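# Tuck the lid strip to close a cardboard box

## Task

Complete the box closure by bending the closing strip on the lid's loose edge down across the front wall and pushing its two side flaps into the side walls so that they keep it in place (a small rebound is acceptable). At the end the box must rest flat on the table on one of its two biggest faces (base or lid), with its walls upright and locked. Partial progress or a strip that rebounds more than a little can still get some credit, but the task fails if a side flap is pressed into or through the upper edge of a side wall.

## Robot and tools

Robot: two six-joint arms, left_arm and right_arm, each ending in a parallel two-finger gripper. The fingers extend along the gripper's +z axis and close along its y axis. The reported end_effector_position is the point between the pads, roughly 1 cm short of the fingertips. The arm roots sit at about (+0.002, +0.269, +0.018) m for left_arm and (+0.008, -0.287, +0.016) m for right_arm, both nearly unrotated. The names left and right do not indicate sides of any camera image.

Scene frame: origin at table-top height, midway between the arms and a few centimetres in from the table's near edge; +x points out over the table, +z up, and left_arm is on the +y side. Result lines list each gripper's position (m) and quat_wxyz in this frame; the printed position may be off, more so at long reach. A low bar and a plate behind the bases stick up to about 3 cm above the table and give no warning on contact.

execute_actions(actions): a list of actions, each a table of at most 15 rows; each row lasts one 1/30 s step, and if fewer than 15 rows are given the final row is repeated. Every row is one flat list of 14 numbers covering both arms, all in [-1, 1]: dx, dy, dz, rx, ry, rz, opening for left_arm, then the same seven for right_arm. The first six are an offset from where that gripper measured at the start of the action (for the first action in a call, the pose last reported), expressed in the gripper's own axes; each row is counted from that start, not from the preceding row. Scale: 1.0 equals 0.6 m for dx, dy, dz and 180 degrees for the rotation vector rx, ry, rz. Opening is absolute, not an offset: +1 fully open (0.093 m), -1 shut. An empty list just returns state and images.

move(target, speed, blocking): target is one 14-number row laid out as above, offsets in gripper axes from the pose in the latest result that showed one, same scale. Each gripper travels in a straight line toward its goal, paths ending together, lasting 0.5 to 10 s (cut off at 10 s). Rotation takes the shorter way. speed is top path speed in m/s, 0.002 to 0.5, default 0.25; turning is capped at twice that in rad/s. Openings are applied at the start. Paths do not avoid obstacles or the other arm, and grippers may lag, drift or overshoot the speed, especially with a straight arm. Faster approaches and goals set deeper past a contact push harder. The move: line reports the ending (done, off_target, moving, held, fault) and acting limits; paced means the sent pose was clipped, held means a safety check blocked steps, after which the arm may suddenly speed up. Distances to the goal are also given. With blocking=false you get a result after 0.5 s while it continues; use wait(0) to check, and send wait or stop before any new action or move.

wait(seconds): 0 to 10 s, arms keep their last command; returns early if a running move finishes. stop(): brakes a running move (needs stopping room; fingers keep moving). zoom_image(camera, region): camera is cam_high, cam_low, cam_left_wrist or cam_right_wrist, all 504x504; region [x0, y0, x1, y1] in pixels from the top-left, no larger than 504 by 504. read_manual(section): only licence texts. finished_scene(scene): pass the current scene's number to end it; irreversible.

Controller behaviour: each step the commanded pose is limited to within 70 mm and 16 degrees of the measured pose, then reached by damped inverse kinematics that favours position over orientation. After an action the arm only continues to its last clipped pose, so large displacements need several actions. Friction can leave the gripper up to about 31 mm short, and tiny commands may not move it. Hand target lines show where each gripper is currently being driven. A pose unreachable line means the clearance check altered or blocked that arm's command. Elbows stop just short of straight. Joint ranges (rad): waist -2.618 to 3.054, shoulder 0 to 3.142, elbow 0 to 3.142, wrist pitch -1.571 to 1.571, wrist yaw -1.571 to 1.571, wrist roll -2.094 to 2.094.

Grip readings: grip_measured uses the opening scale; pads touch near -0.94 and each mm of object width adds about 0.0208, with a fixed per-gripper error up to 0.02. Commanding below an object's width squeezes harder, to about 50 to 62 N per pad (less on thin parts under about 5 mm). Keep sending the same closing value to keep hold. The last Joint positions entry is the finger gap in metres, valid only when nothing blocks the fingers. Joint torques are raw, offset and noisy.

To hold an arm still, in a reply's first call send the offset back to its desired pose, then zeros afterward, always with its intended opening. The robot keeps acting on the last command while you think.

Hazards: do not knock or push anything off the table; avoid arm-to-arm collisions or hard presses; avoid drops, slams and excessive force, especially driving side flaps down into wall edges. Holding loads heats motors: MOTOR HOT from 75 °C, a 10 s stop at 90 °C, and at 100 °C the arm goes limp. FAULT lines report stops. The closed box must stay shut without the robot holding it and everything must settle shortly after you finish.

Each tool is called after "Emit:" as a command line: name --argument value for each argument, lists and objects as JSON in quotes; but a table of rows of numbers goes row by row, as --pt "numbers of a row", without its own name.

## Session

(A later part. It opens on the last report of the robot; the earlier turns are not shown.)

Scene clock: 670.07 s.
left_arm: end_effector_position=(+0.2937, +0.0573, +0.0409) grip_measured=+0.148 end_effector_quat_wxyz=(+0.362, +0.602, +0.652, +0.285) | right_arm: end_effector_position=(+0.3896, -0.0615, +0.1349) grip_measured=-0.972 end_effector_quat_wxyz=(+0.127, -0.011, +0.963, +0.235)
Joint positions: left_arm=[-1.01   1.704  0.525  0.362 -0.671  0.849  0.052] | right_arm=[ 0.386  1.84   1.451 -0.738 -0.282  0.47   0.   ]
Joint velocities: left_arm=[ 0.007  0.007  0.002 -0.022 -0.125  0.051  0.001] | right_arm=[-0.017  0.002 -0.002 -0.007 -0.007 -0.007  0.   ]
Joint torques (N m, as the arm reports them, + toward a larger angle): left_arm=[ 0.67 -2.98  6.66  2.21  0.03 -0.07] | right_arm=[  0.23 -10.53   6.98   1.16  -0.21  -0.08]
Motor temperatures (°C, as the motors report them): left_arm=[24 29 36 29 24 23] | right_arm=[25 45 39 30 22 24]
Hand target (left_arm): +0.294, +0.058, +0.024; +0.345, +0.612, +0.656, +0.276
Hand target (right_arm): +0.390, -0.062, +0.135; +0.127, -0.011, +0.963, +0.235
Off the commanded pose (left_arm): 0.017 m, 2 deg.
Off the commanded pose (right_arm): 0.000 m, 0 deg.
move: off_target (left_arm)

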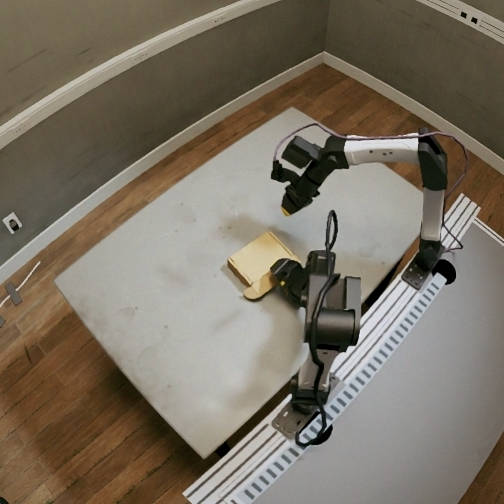

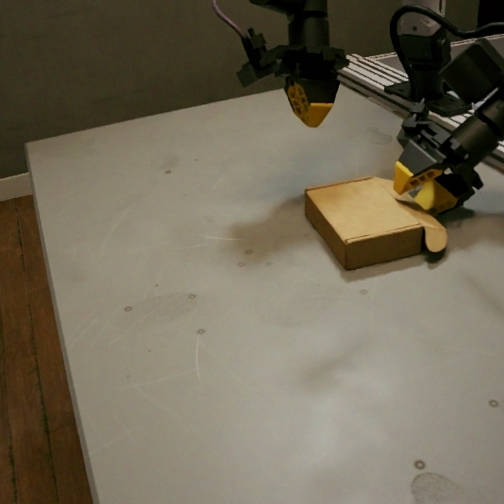

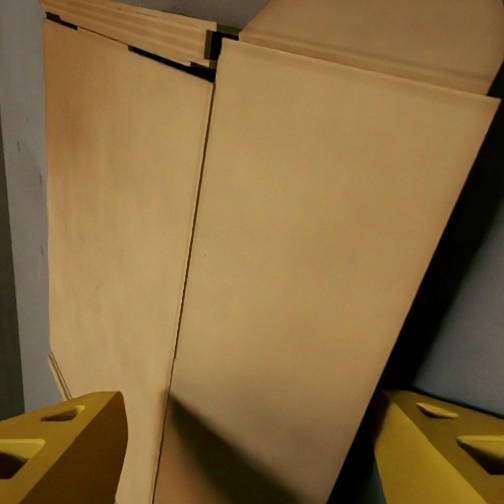

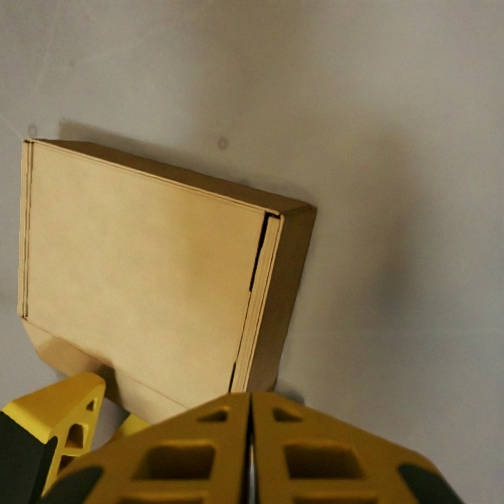

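Emit:
move --target '[0,0.022,0.04,0,0,0,0.15, 0,0,0,0,0,0,-1]' --speed 0.04

Emit:
zoom_image --camera "cam_low" --region '[320, 120, 504, 270]'

Scene clock: 676.63 s.
left_arm: end_effector_position=(+0.3160, +0.0609, +0.0422) grip_measured=+0.148 end_effector_quat_wxyz=(+0.363, +0.599, +0.653, +0.288) | right_arm: end_effector_position=(+0.3896, -0.0615, +0.1349) grip_measured=-0.972 end_effector_quat_wxyz=(+0.127, -0.011, +0.963, +0.235)
Joint positions: left_arm=[-0.939  1.74   0.56   0.404 -0.629  0.911  0.052] | right_arm=[ 0.386  1.84   1.451 -0.738 -0.282  0.47   0.   ]
Joint velocities: left_arm=[-0.017 -0.012  0.002 -0.037  0.022  0.037  0.   ] | right_arm=[-0.012 -0.002 -0.002 -0.007  0.051 -0.066  0.   ]
Joint torques (N m, as the arm reports them, + toward a larger angle): left_arm=[ 0.06 -5.16  7.69  2.4  -0.12  0.05] | right_arm=[  0.33 -10.78   6.95   1.17  -0.25  -0.1 ]
Motor temperatures (°C, as the motors report them): left_arm=[24 29 36 29 24 23] | right_arm=[25 45 39 30 22 24]
Hand target (left_arm): +0.321, +0.057, +0.038; +0.361, +0.602, +0.653, +0.285
Hand target (right_arm): +0.390, -0.062, +0.135; +0.127, -0.011, +0.963, +0.235
Off the commanded pose (left_arm): 0.008 m, 1 deg.
Off the commanded pose (right_arm): 0.000 m, 0 deg.
move: done

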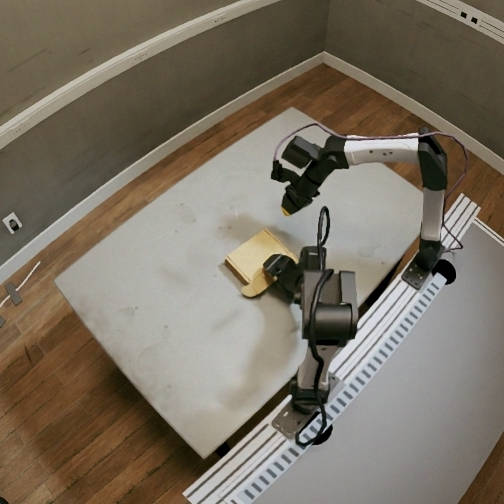

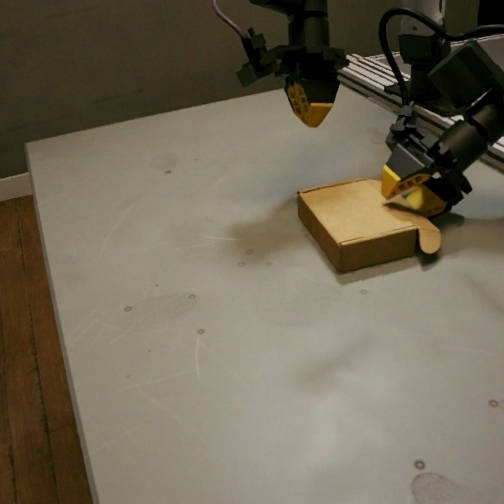

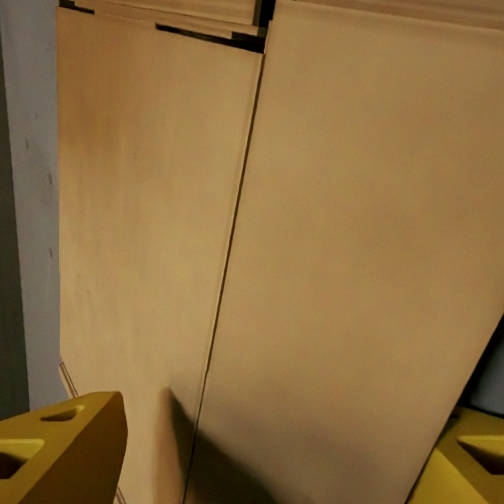

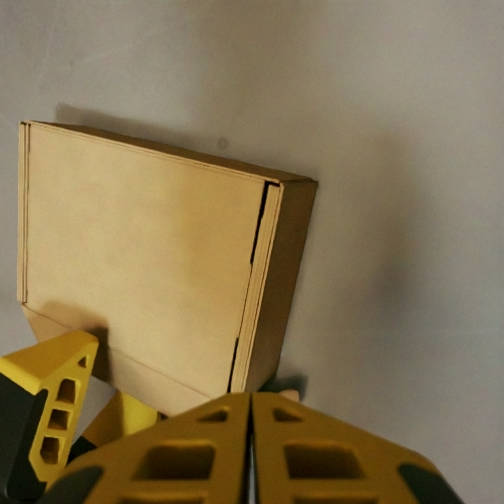

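Region (320, 120, 504, 270) of cam_low's 504x504 image, scaled by 2.739, with more detail than that image has; it fills the top 411 rows of this view, and the rest is white.

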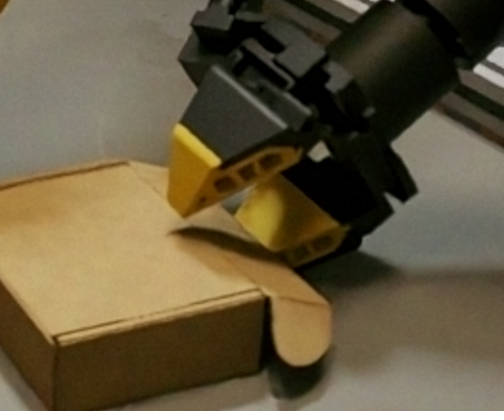

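Emit:
execute_actions --actions '[[[0,0,0,0,0,0,-0.1, 0,0,0,0,0,0,-1]],[[0,0.02,0,0,0,0,-0.4, 0,0,0,0,0,0,-1]],[[0,0.02,0,0,0,0,-0.7, 0,0,0,0,0,0,-1]],[[0,0.015,0,0,0,0,-1, 0,0,0,0,0,0,-1]],[[0,0,0,0,0,0,-1, 0,0,0,0,0,0,-1]]]'

Emit:
zoom_image --camera "cam_low" --region '[280, 120, 504, 290]'

Scene clock: 684.17 s.
left_arm: end_effector_position=(+0.3361, +0.0685, +0.0695) grip_measured=-0.998 end_effector_quat_wxyz=(+0.379, +0.579, +0.647, +0.319) | right_arm: end_effector_position=(+0.3896, -0.0615, +0.1349) grip_measured=-0.972 end_effector_quat_wxyz=(+0.127, -0.011, +0.963, +0.235)
Joint positions: left_arm=[-0.898  1.699  0.589  0.417 -0.663  0.978  0.   ] | right_arm=[ 0.386  1.84   1.451 -0.738 -0.282  0.47   0.   ]
Joint velocities: left_arm=[ 0.002 -0.012 -0.002 -0.037 -0.022 -0.066  0.   ] | right_arm=[-0.012 -0.012 -0.002  0.007  0.022 -0.022  0.   ]
Joint torques (N m, as the arm reports them, + toward a larger angle): left_arm=[-0.68 -7.61  6.5   2.07 -0.08 -0.11] | right_arm=[  0.37 -10.54   6.99   1.18  -0.27  -0.09]
Motor temperatures (°C, as the motors report them): left_arm=[24 29 36 30 24 23] | right_arm=[25 45 39 30 22 24]
Hand target (left_arm): +0.334, +0.068, +0.065; +0.374, +0.586, +0.648, +0.310
Hand target (right_arm): +0.390, -0.062, +0.135; +0.127, -0.011, +0.963, +0.235
Off the commanded pose (left_arm): 0.005 m, 1 deg.
Off the commanded pose (right_arm): 0.000 m, 0 deg.

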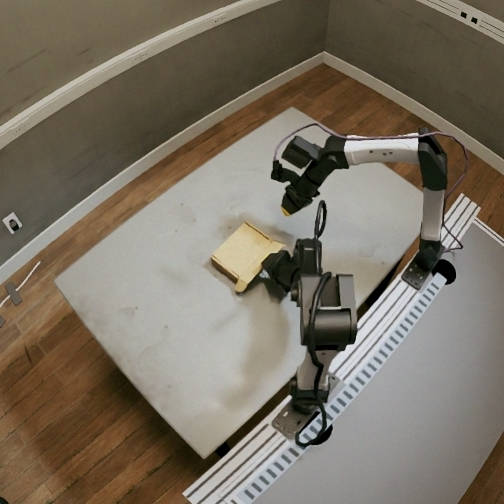

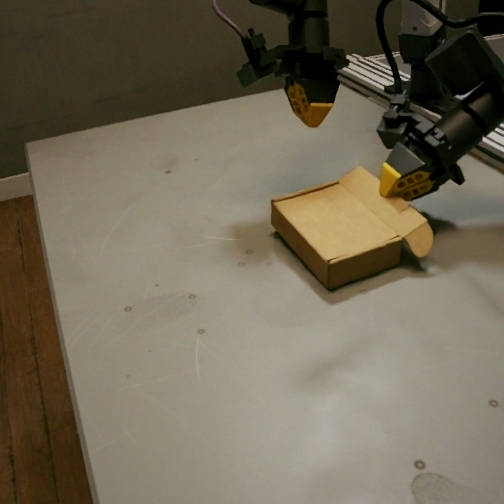

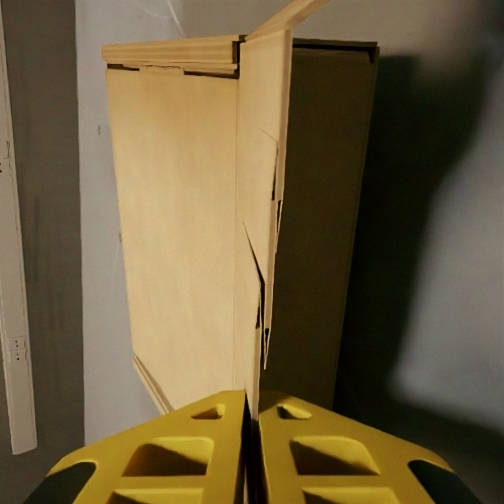

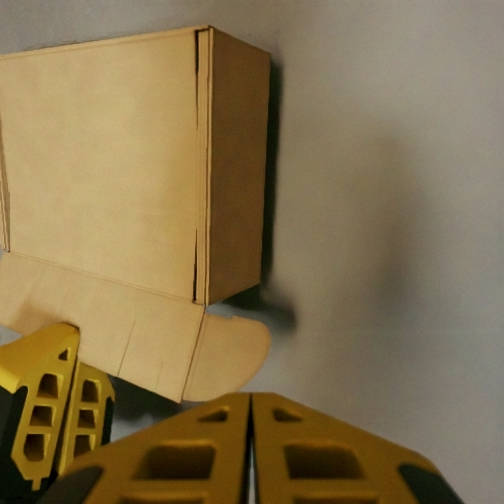

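Region (280, 120, 504, 290) of cam_low's 504x504 image, scaled by 2.250, with more detail than that image has; it fills the top 382 rows of this view, and the rest is white.

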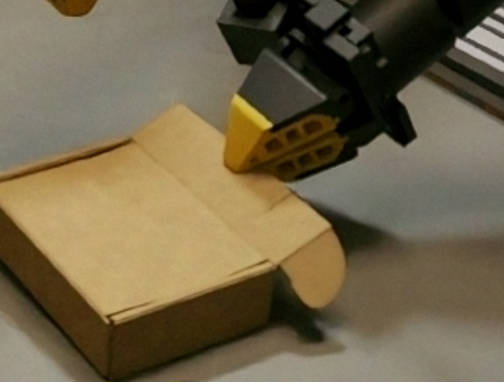

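Emit:
move --target '[0,0.026,-0.015,0.33,0,0,-1, 0,0,0,0,0,0,-1]' --speed 0.15

Emit:
zoom_image --camera "cam_low" --region '[280, 120, 504, 290]'

Scene clock: 696.80 s.
left_arm: end_effector_position=(+0.3457, +0.0719, +0.1011) grip_measured=-0.999 end_effector_quat_wxyz=(+0.076, +0.697, +0.713, -0.020) | right_arm: end_effector_position=(+0.3896, -0.0615, +0.1349) grip_measured=-0.972 end_effector_quat_wxyz=(+0.127, -0.011, +0.963, +0.235)
Joint positions: left_arm=[-0.585  1.937  1.546 -1.047  0.061  1.045  0.   ] | right_arm=[ 0.386  1.84   1.451 -0.738 -0.282  0.47   0.   ]
Joint velocities: left_arm=[-0.007  0.007 -0.012 -0.095  0.007  0.037  0.   ] | right_arm=[ 0.017 -0.002 -0.002 -0.081 -0.007 -0.066  0.   ]
Joint torques (N m, as the arm reports them, + toward a larger angle): left_arm=[-0.54 -8.34  8.35  0.26  0.42  0.05] | right_arm=[  0.22 -10.77   6.98   1.19  -0.25  -0.1 ]
Motor temperatures (°C, as the motors report them): left_arm=[24 30 36 29 24 23] | right_arm=[25 45 40 30 22 24]
Hand target (left_arm): +0.335, +0.073, +0.089; +0.045, +0.697, +0.715, -0.045
Hand target (right_arm): +0.390, -0.062, +0.135; +0.127, -0.011, +0.963, +0.235
Off the commanded pose (left_arm): 0.017 m, 5 deg.
Off the commanded pose (right_arm): 0.000 m, 0 deg.
move: off_target (left_arm)

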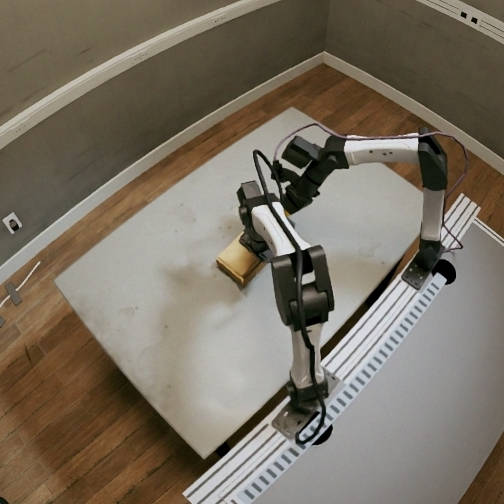

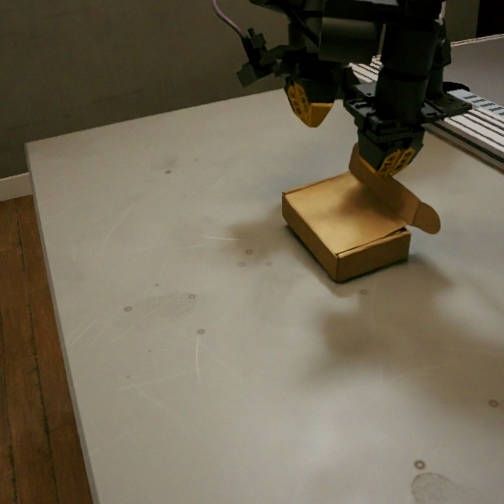

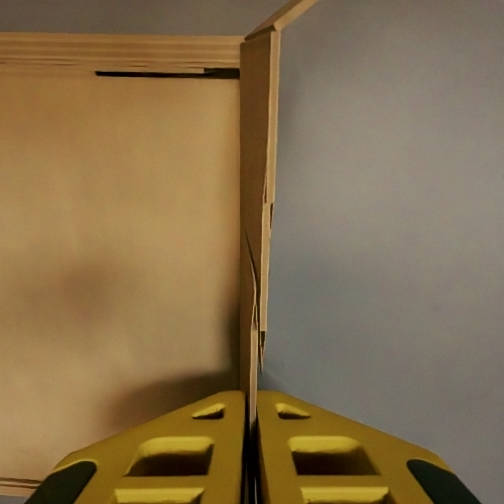

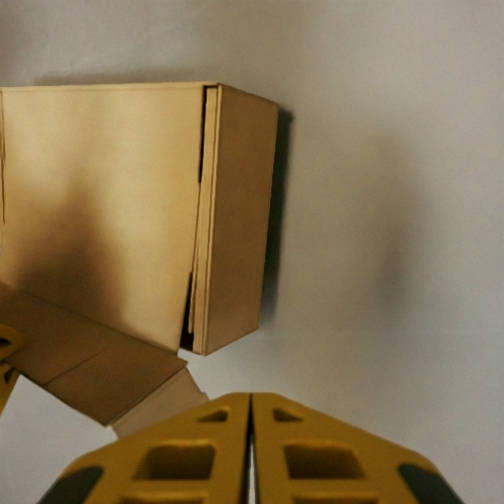

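Region (280, 120, 504, 290) of cam_low's 504x504 image, scaled by 2.250, with more detail than that image has; it fills the top 382 rows of this view, and the rest is white.

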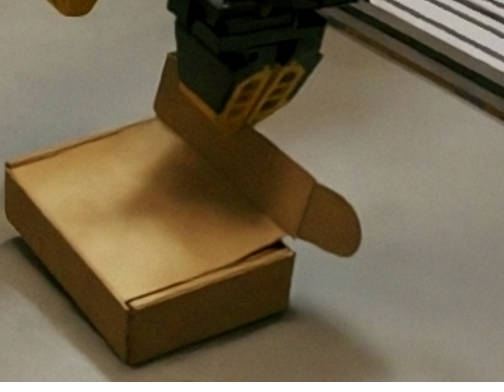

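Emit:
move --target '[0,-0.05,0.045,0.14,0,0,-1, 0.05,-0.15,-0.05,0,0,0,-1]' --speed 0.1

Emit:
move --target '[0,0,0,0,0,0,-0.5, 0,0,0,0,0,0,-1]'

Emit:
move --target '[0,0,-0.12,-0.14,0,0,-0.5, 0,0,0,0,0,0,-1]'

Emit:
zoom_image --camera "cam_low" --region '[280, 120, 504, 290]'

Scene clock: 706.30 s.
left_arm: end_effector_position=(+0.3230, +0.0655, +0.0828) grip_measured=-1.000 end_effector_quat_wxyz=(-0.053, +0.705, +0.690, -0.158) | right_arm: end_effector_position=(+0.3701, -0.1541, +0.1180) grip_measured=-0.972 end_effector_quat_wxyz=(+0.136, -0.012, +0.964, +0.228)
Joint positions: left_arm=[-0.547  2.209  1.85  -1.423  0.244  1.154  0.   ] | right_arm=[ 0.157  1.677  1.208 -0.716 -0.356  0.245  0.   ]
Joint velocities: left_arm=[-0.002  0.022 -0.002 -0.066  0.051 -0.066  0.   ] | right_arm=[ 0.022  0.002 -0.007  0.007 -0.007  0.022  0.   ]
Joint torques (N m, as the arm reports them, + toward a larger angle): left_arm=[-0.01 -9.98  7.78 -0.46  0.37  0.09] | right_arm=[-0.26 -9.52  4.99  1.07 -0.37 -0.16]
Motor temperatures (°C, as the motors report them): left_arm=[24 31 37 28 24 23] | right_arm=[25 45 39 30 22 24]
Hand target (left_arm): +0.318, +0.067, +0.073; -0.076, +0.698, +0.690, -0.177
Hand target (right_arm): +0.362, -0.156, +0.113; +0.127, -0.012, +0.964, +0.232
Off the commanded pose (left_arm): 0.012 m, 4 deg.
Off the commanded pose (right_arm): 0.011 m, 1 deg.
move: off_target (left_arm, right_arm)

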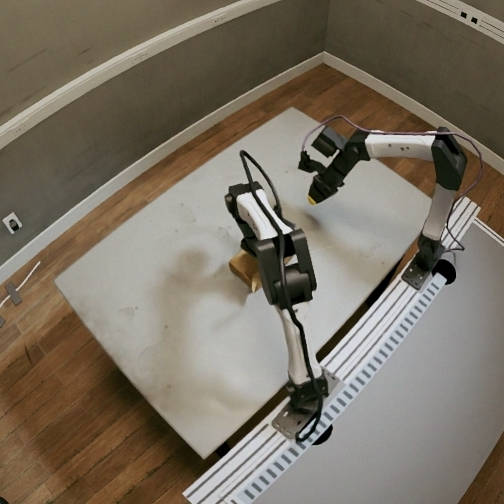

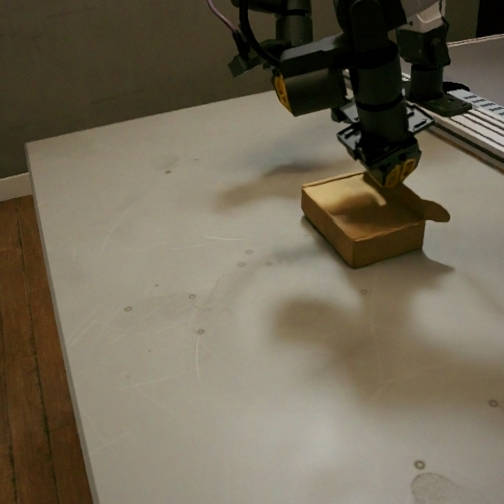

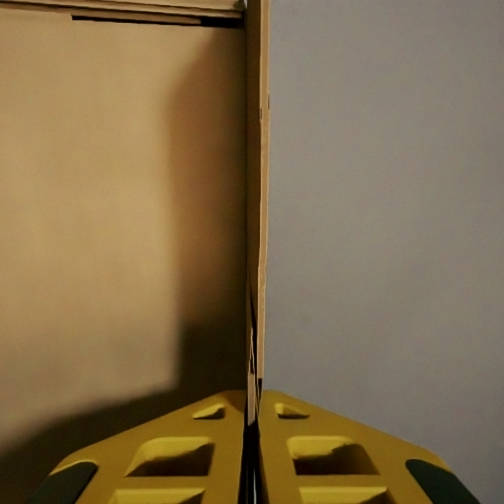

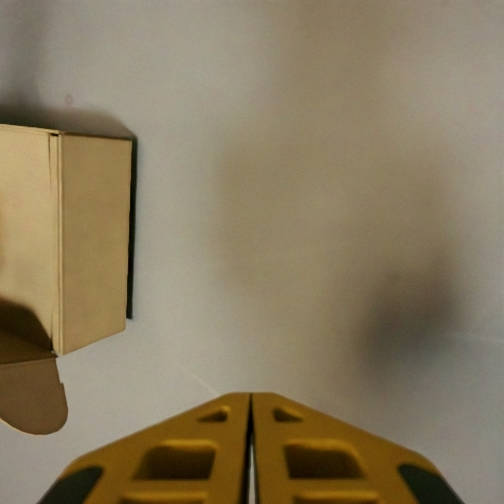

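Scene clock: 706.80 s.
left_arm: end_effector_position=(+0.3225, +0.0656, +0.0829) grip_measured=-0.502 end_effector_quat_wxyz=(-0.054, +0.704, +0.690, -0.158) | right_arm: end_effector_position=(+0.3701, -0.1541, +0.1180) grip_measured=-0.972 end_effector_quat_wxyz=(+0.136, -0.012, +0.964, +0.228)
Joint positions: left_arm=[-0.547  2.209  1.85  -1.425  0.245  1.154  0.021] | right_arm=[ 0.157  1.677  1.208 -0.716 -0.356  0.245  0.   ]
Joint velocities: left_arm=[-0.002 -0.017  0.002 -0.022 -0.022  0.051 -0.001] | right_arm=[-0.012  0.007 -0.007  0.095 -0.007 -0.081  0.   ]
Joint torques (N m, as the arm reports them, + toward a larger angle): left_arm=[ -0.67 -13.07   7.    -0.08   0.17   0.08] | right_arm=[ 0.32 -8.71  6.75  1.07 -0.31 -0.12]
Motor temperatures (°C, as the motors report them): left_arm=[24 31 37 28 24 23] | right_arm=[25 45 40 30 22 24]
Hand target (left_arm): +0.323, +0.066, +0.083; -0.054, +0.705, +0.690, -0.158
Hand target (right_arm): +0.370, -0.154, +0.118; +0.136, -0.011, +0.964, +0.228
Off the commanded pose (left_arm): 0.000 m, 0 deg.
Off the commanded pose (right_arm): 0.000 m, 0 deg.
move: done

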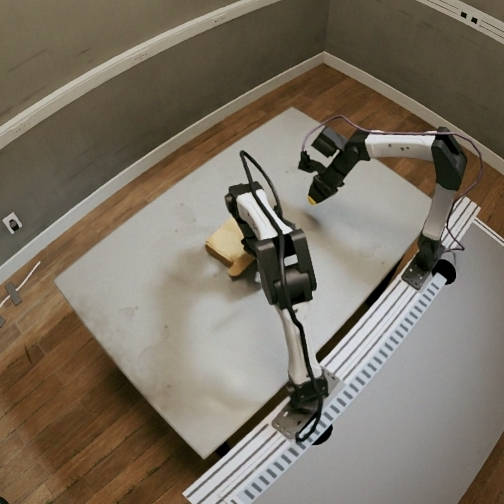

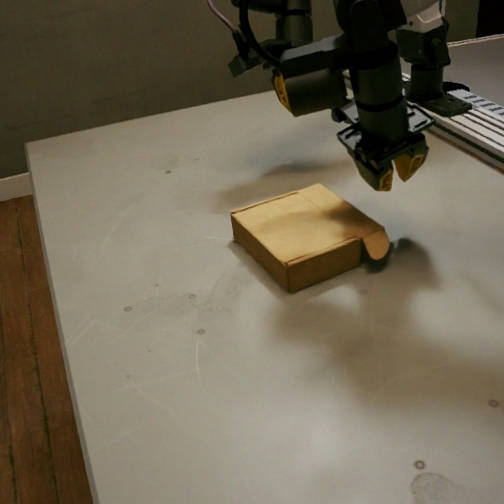

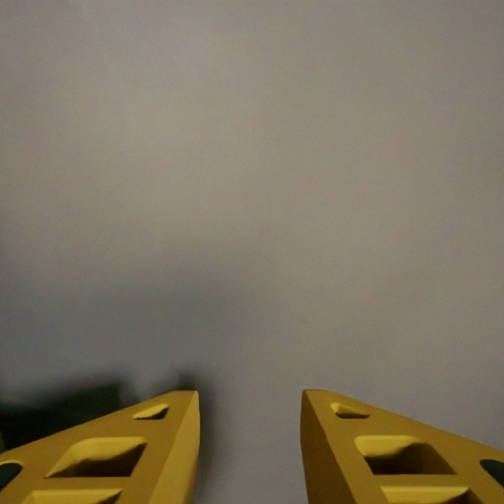

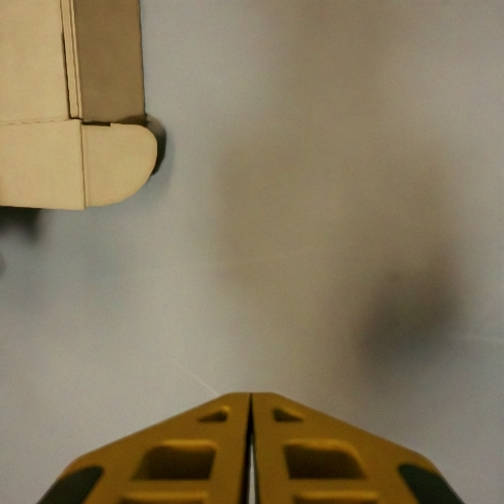

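Scene clock: 708.23 s.
left_arm: end_effector_position=(+0.3469, +0.0792, +0.1517) grip_measured=-0.502 end_effector_quat_wxyz=(+0.096, +0.697, +0.711, -0.006) | right_arm: end_effector_position=(+0.3701, -0.1541, +0.1180) grip_measured=-0.972 end_effector_quat_wxyz=(+0.136, -0.012, +0.964, +0.228)
Joint positions: left_arm=[-0.576  1.872  1.654 -1.173  0.047  1.057  0.021] | right_arm=[ 0.157  1.677  1.208 -0.716 -0.356  0.245  0.   ]
Joint velocities: left_arm=[ 0.007 -0.017 -0.002  0.066  0.007 -0.081 -0.001] | right_arm=[ 0.007 -0.022 -0.007  0.051  0.007  0.007  0.   ]
Joint torques (N m, as the arm reports them, + toward a larger angle): left_arm=[ -1.71 -11.7    5.85   1.16  -0.02  -0.01] | right_arm=[ 0.18 -8.7   6.92  1.07 -0.3  -0.12]
Motor temperatures (°C, as the motors report them): left_arm=[24 32 37 27 24 23] | right_arm=[25 45 40 30 22 24]
Hand target (left_arm): +0.344, +0.077, +0.150; +0.099, +0.697, +0.710, -0.002
Hand target (right_arm): +0.370, -0.154, +0.118; +0.136, -0.012, +0.964, +0.228
Off the commanded pose (left_arm): 0.004 m, 1 deg.
Off the commanded pose (right_arm): 0.000 m, 0 deg.
move: done

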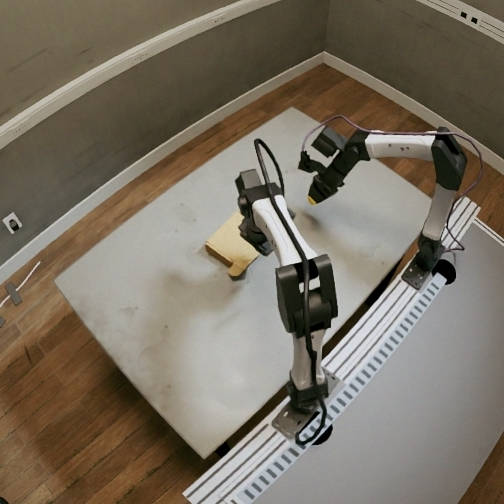

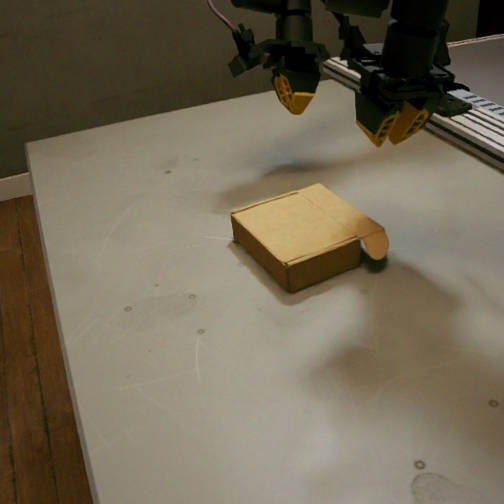

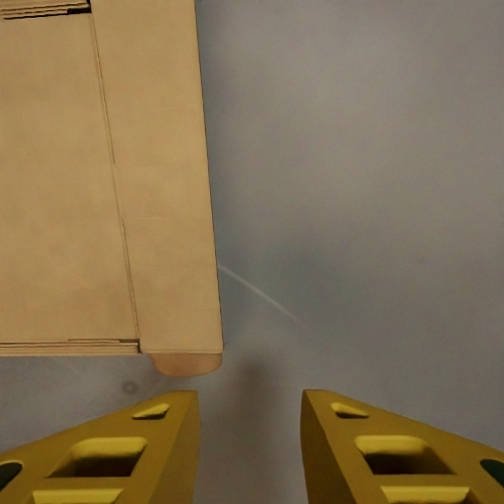

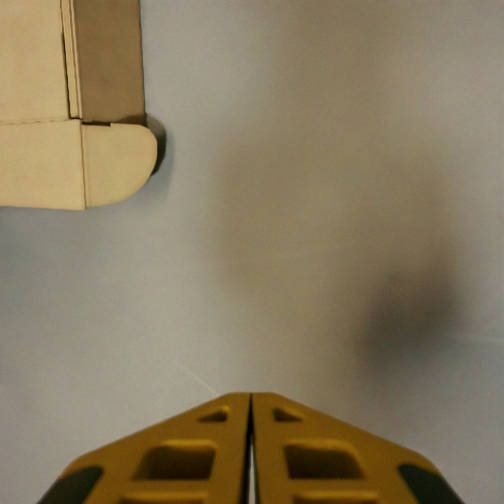

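Region (280, 120, 504, 290) of cam_low's 504x504 image, scaled by 2.250, with more detail than that image has; it fills the top 382 rows of this view, and the rest is white.

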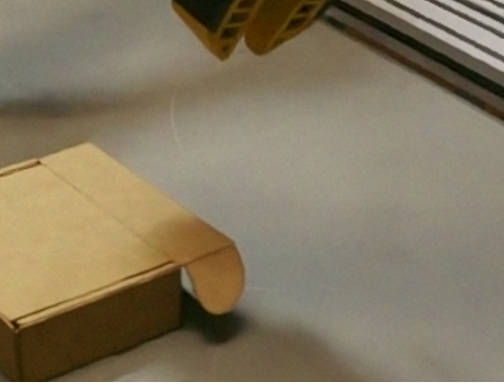

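Emit:
move --target '[0.067,-0.01,0.13,-0.267,0,0,-0.3, 0,0,0,0,0,0,-1]'

Emit:
move --target '[0,0,0,0,-0.1,0,-0.3, 0,0,0,0,0,0,-1]'

Scene clock: 745.03 s.
left_arm: end_effector_position=(+0.3587, +0.1037, +0.0827) grip_measured=-0.302 end_effector_quat_wxyz=(+0.384, +0.580, +0.658, +0.287) | right_arm: end_effector_position=(+0.3701, -0.1541, +0.1180) grip_measured=-0.972 end_effector_quat_wxyz=(+0.136, -0.012, +0.964, +0.228)
Joint positions: left_arm=[-0.718  1.6    0.575  0.381 -0.467  1.06   0.031] | right_arm=[ 0.157  1.677  1.208 -0.716 -0.356  0.245  0.   ]
Joint velocities: left_arm=[-0.017 -0.002 -0.002  0.007  0.022 -0.007  0.   ] | right_arm=[ 0.002  0.002 -0.012 -0.037 -0.051 -0.037  0.   ]
Joint torques (N m, as the arm reports them, + toward a larger angle): left_arm=[-1.45 -5.    5.26  2.57 -0.21  0.06] | right_arm=[ 0.1  -8.68  6.84  1.06 -0.28 -0.1 ]
Motor temperatures (°C, as the motors report them): left_arm=[24 38 36 27 24 23] | right_arm=[25 43 40 30 22 24]
Hand target (left_arm): +0.351, +0.105, +0.068; +0.368, +0.593, +0.656, +0.287
Hand target (right_arm): +0.370, -0.154, +0.118; +0.136, -0.012, +0.964, +0.228
Off the commanded pose (left_arm): 0.017 m, 2 deg.
Off the commanded pose (right_arm): 0.000 m, 0 deg.
move: off_target (left_arm)

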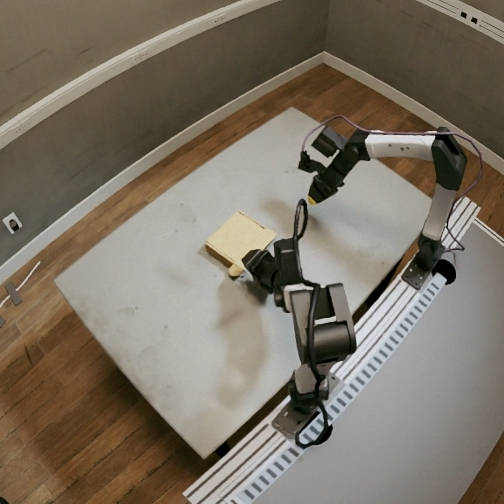

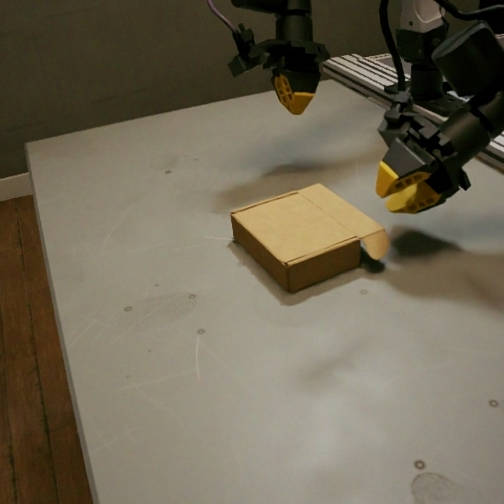

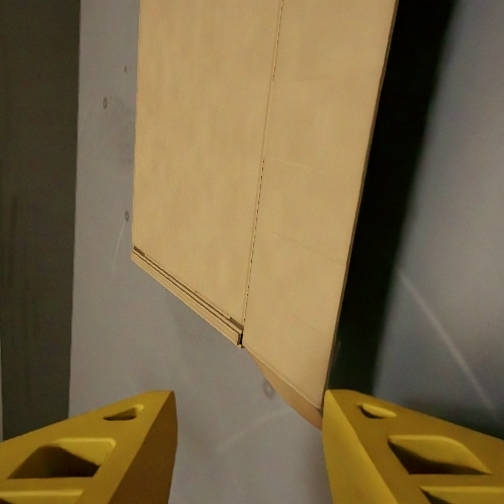

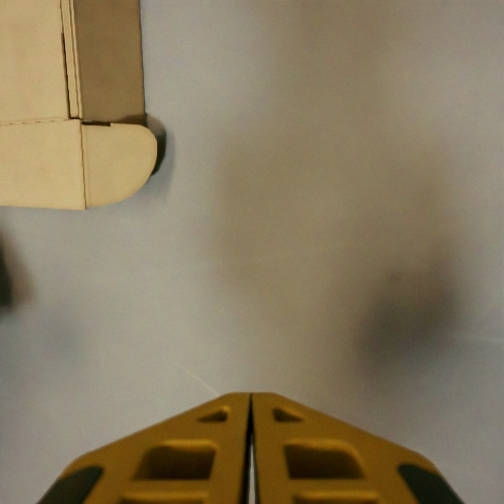

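Scene clock: 746.37 s.
left_arm: end_effector_position=(+0.3644, +0.0996, +0.0884) grip_measured=-0.302 end_effector_quat_wxyz=(+0.488, +0.613, +0.590, +0.195) | right_arm: end_effector_position=(+0.3701, -0.1541, +0.1180) grip_measured=-0.972 end_effector_quat_wxyz=(+0.136, -0.012, +0.964, +0.228)
Joint positions: left_arm=[-0.543  1.6    0.454  0.68  -0.039  1.186  0.031] | right_arm=[ 0.157  1.677  1.208 -0.716 -0.356  0.245  0.   ]
Joint velocities: left_arm=[-0.027 -0.007  0.002  0.022  0.007 -0.022 -0.   ] | right_arm=[-0.002  0.002 -0.002  0.022  0.007 -0.022  0.   ]
Joint torques (N m, as the arm reports them, + toward a larger angle): left_arm=[-0.06 -6.6   4.85  2.79  0.06  0.07] | right_arm=[ 0.24 -8.73  6.94  1.04 -0.26 -0.11]
Motor temperatures (°C, as the motors report them): left_arm=[24 38 35 28 24 23] | right_arm=[25 43 40 30 22 24]
Hand target (left_arm): +0.360, +0.104, +0.082; +0.483, +0.617, +0.591, +0.193
Hand target (right_arm): +0.370, -0.154, +0.118; +0.136, -0.012, +0.964, +0.228
Off the commanded pose (left_arm): 0.009 m, 1 deg.
Off the commanded pose (right_arm): 0.000 m, 0 deg.
move: done

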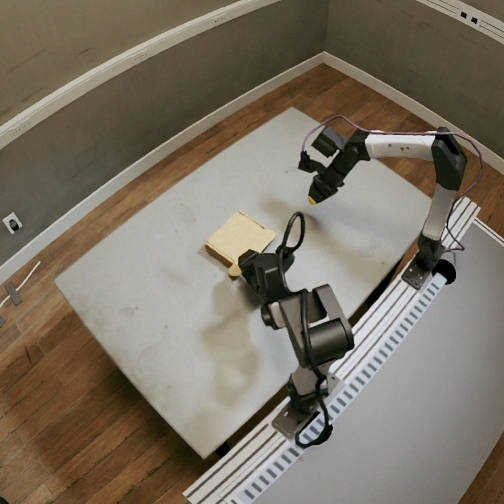

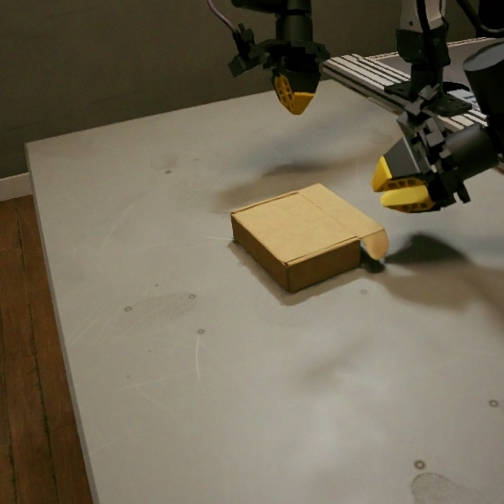

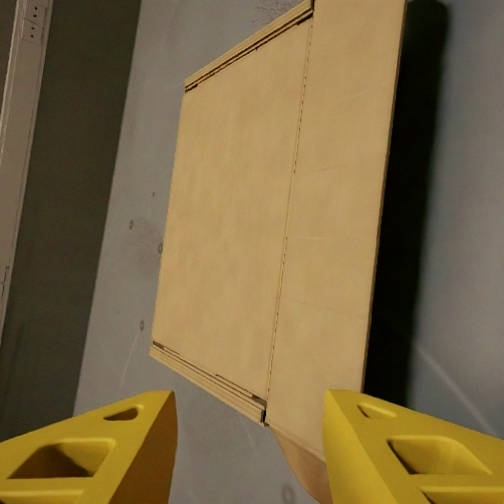

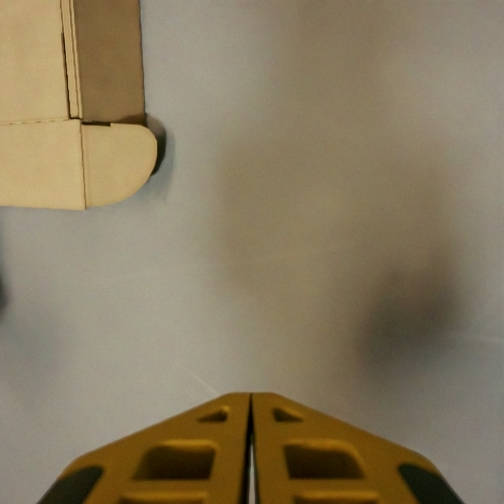

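Emit:
move --target '[0,-0.058,-0.01,0,0,0.06,-0.3, 0,0,0,0,0,0,-1]' --speed 0.08

Scene clock: 758.00 s.
left_arm: end_effector_position=(+0.3492, +0.0947, +0.0771) grip_measured=-0.302 end_effector_quat_wxyz=(+0.482, +0.654, +0.530, +0.244) | right_arm: end_effector_position=(+0.3701, -0.1541, +0.1180) grip_measured=-0.972 end_effector_quat_wxyz=(+0.136, -0.012, +0.964, +0.228)
Joint positions: left_arm=[-0.591  1.646  0.37   0.845 -0.085  1.34   0.031] | right_arm=[ 0.157  1.677  1.208 -0.716 -0.356  0.245  0.   ]
Joint velocities: left_arm=[-0.007  0.007 -0.012 -0.007 -0.007  0.081 -0.   ] | right_arm=[ 0.007  0.007  0.007  0.066 -0.081  0.051  0.   ]
Joint torques (N m, as the arm reports them, + toward a larger angle): left_arm=[-1.56 -4.6   4.07  2.82 -0.09  0.08] | right_arm=[ 0.3  -8.74  6.79  1.06 -0.31 -0.09]
Motor temperatures (°C, as the motors report them): left_arm=[24 36 35 31 24 23] | right_arm=[25 43 40 30 22 24]
Hand target (left_arm): +0.341, +0.096, +0.063; +0.467, +0.666, +0.530, +0.240
Hand target (right_arm): +0.370, -0.154, +0.118; +0.136, -0.012, +0.964, +0.228
Off the commanded pose (left_arm): 0.017 m, 2 deg.
Off the commanded pose (right_arm): 0.000 m, 0 deg.
move: off_target (left_arm)

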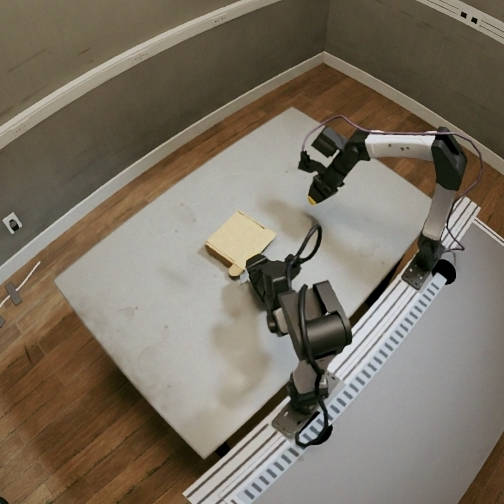

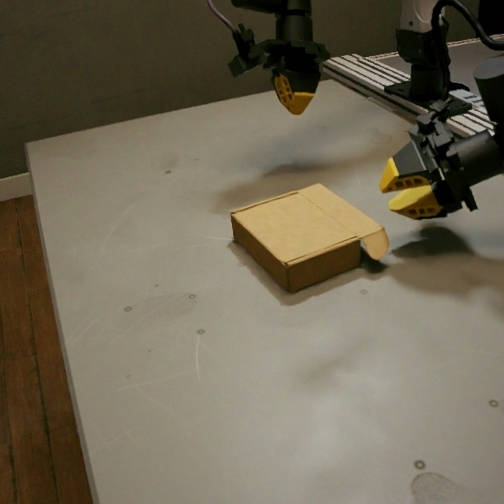

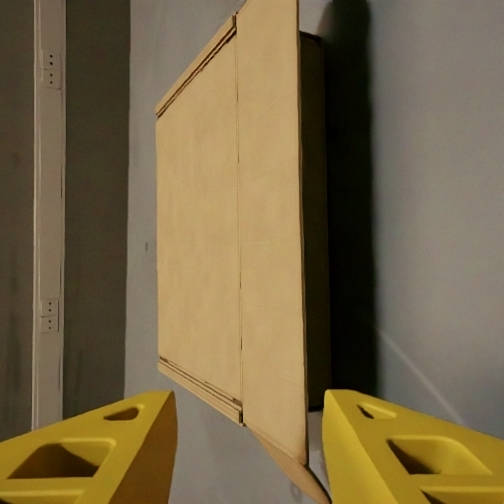

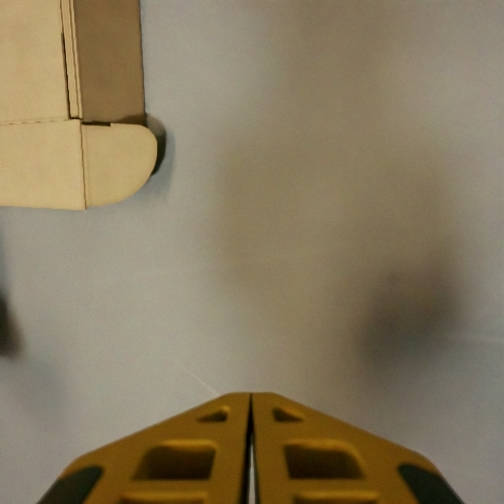

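Emit:
move --target '[0.025,-0.045,0,0,0,0,-0.3, 0,0,0,0,0,0,-1]' --speed 0.06

Emit:
move --target '[0,-0.025,0.05,0,0,0,-0.3, 0,0,0,0,0,0,-1]' --speed 0.06

Scene clock: 764.63 s.
left_arm: end_effector_position=(+0.3482, +0.1028, +0.0629) grip_measured=-0.302 end_effector_quat_wxyz=(+0.495, +0.644, +0.526, +0.249) | right_arm: end_effector_position=(+0.3701, -0.1541, +0.1180) grip_measured=-0.972 end_effector_quat_wxyz=(+0.136, -0.012, +0.964, +0.228)
Joint positions: left_arm=[-0.563  1.755  0.318  1.041 -0.061  1.348  0.031] | right_arm=[ 0.157  1.677  1.208 -0.716 -0.356  0.245  0.   ]
Joint velocities: left_arm=[-0.027 -0.012 -0.007 -0.007 -0.051 -0.095  0.   ] | right_arm=[ 0.002  0.002 -0.002 -0.066 -0.007 -0.022  0.   ]
Joint torques (N m, as the arm reports them, + toward a larger angle): left_arm=[-0.01 -4.93  3.24  2.85  0.09  0.07] | right_arm=[ 0.25 -8.8   6.85  1.07 -0.3  -0.09]
Motor temperatures (°C, as the motors report them): left_arm=[24 35 35 32 24 23] | right_arm=[25 43 40 30 22 24]
Hand target (left_arm): +0.342, +0.107, +0.050; +0.482, +0.654, +0.530, +0.244
Hand target (right_arm): +0.370, -0.154, +0.118; +0.136, -0.012, +0.964, +0.228
Off the commanded pose (left_arm): 0.015 m, 2 deg.
Off the commanded pose (right_arm): 0.000 m, 0 deg.
move: off_target (left_arm)

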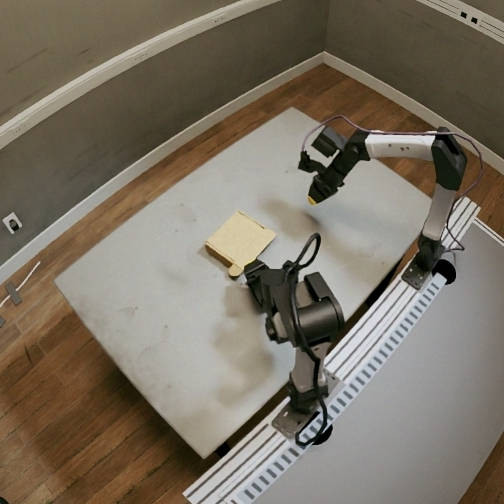

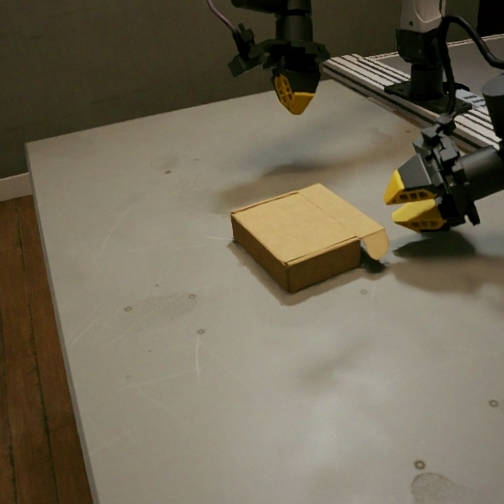

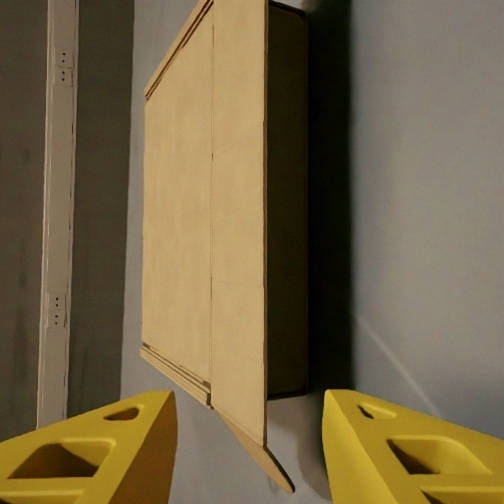

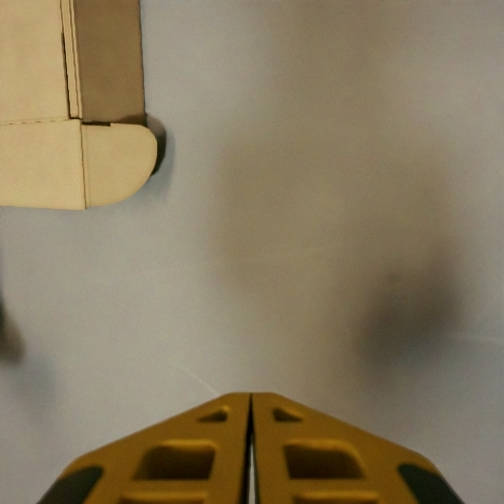

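Scene clock: 765.50 s.
left_arm: end_effector_position=(+0.3631, +0.0950, +0.0398) grip_measured=-0.302 end_effector_quat_wxyz=(+0.493, +0.645, +0.528, +0.249) | right_arm: end_effector_position=(+0.3701, -0.1541, +0.1180) grip_measured=-0.972 end_effector_quat_wxyz=(+0.136, -0.012, +0.964, +0.228)
Joint positions: left_arm=[-0.563  1.934  0.38   1.151 -0.063  1.348  0.031] | right_arm=[ 0.157  1.677  1.208 -0.716 -0.356  0.245  0.   ]
Joint velocities: left_arm=[-0.007  0.002 -0.022  0.022 -0.066 -0.095  0.001] | right_arm=[ 0.002  0.002 -0.002  0.037 -0.051 -0.022  0.   ]
Joint torques (N m, as the arm reports them, + toward a larger angle): left_arm=[-1.29 -5.83  5.68  2.83 -0.06 -0.02] | right_arm=[ 0.23 -8.71  6.86  1.06 -0.31 -0.08]
Motor temperatures (°C, as the motors report them): left_arm=[24 35 35 32 24 23] | right_arm=[25 43 40 30 22 24]
Hand target (left_arm): +0.367, +0.090, +0.038; +0.495, +0.645, +0.527, +0.249
Hand target (right_arm): +0.370, -0.154, +0.118; +0.136, -0.012, +0.964, +0.228
Off the commanded pose (left_arm): 0.006 m, 0 deg.
Off the commanded pose (right_arm): 0.000 m, 0 deg.
move: done

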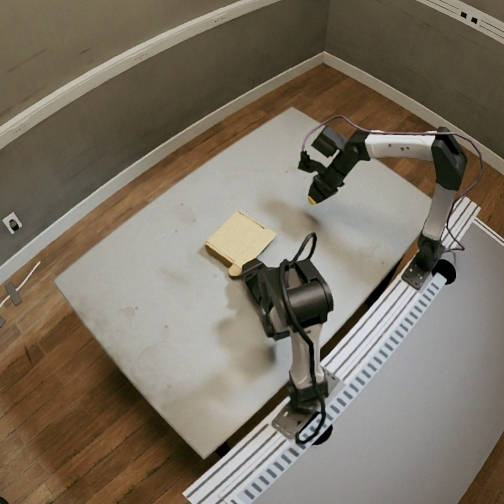

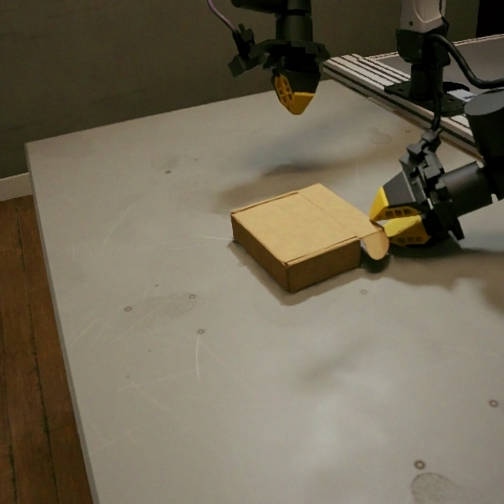

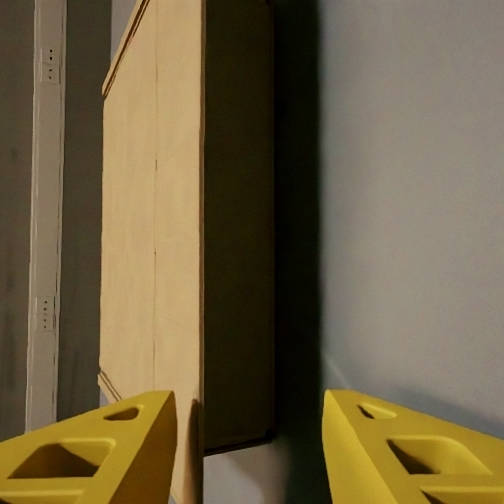

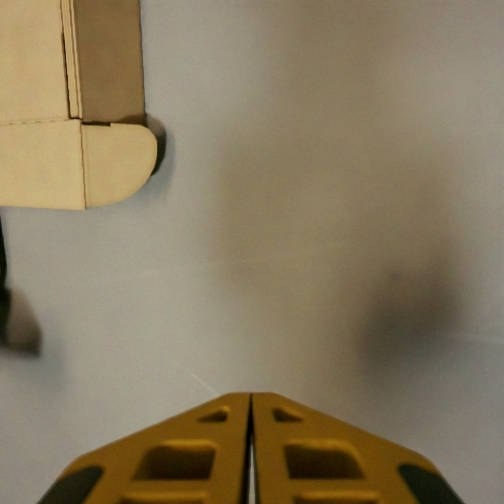

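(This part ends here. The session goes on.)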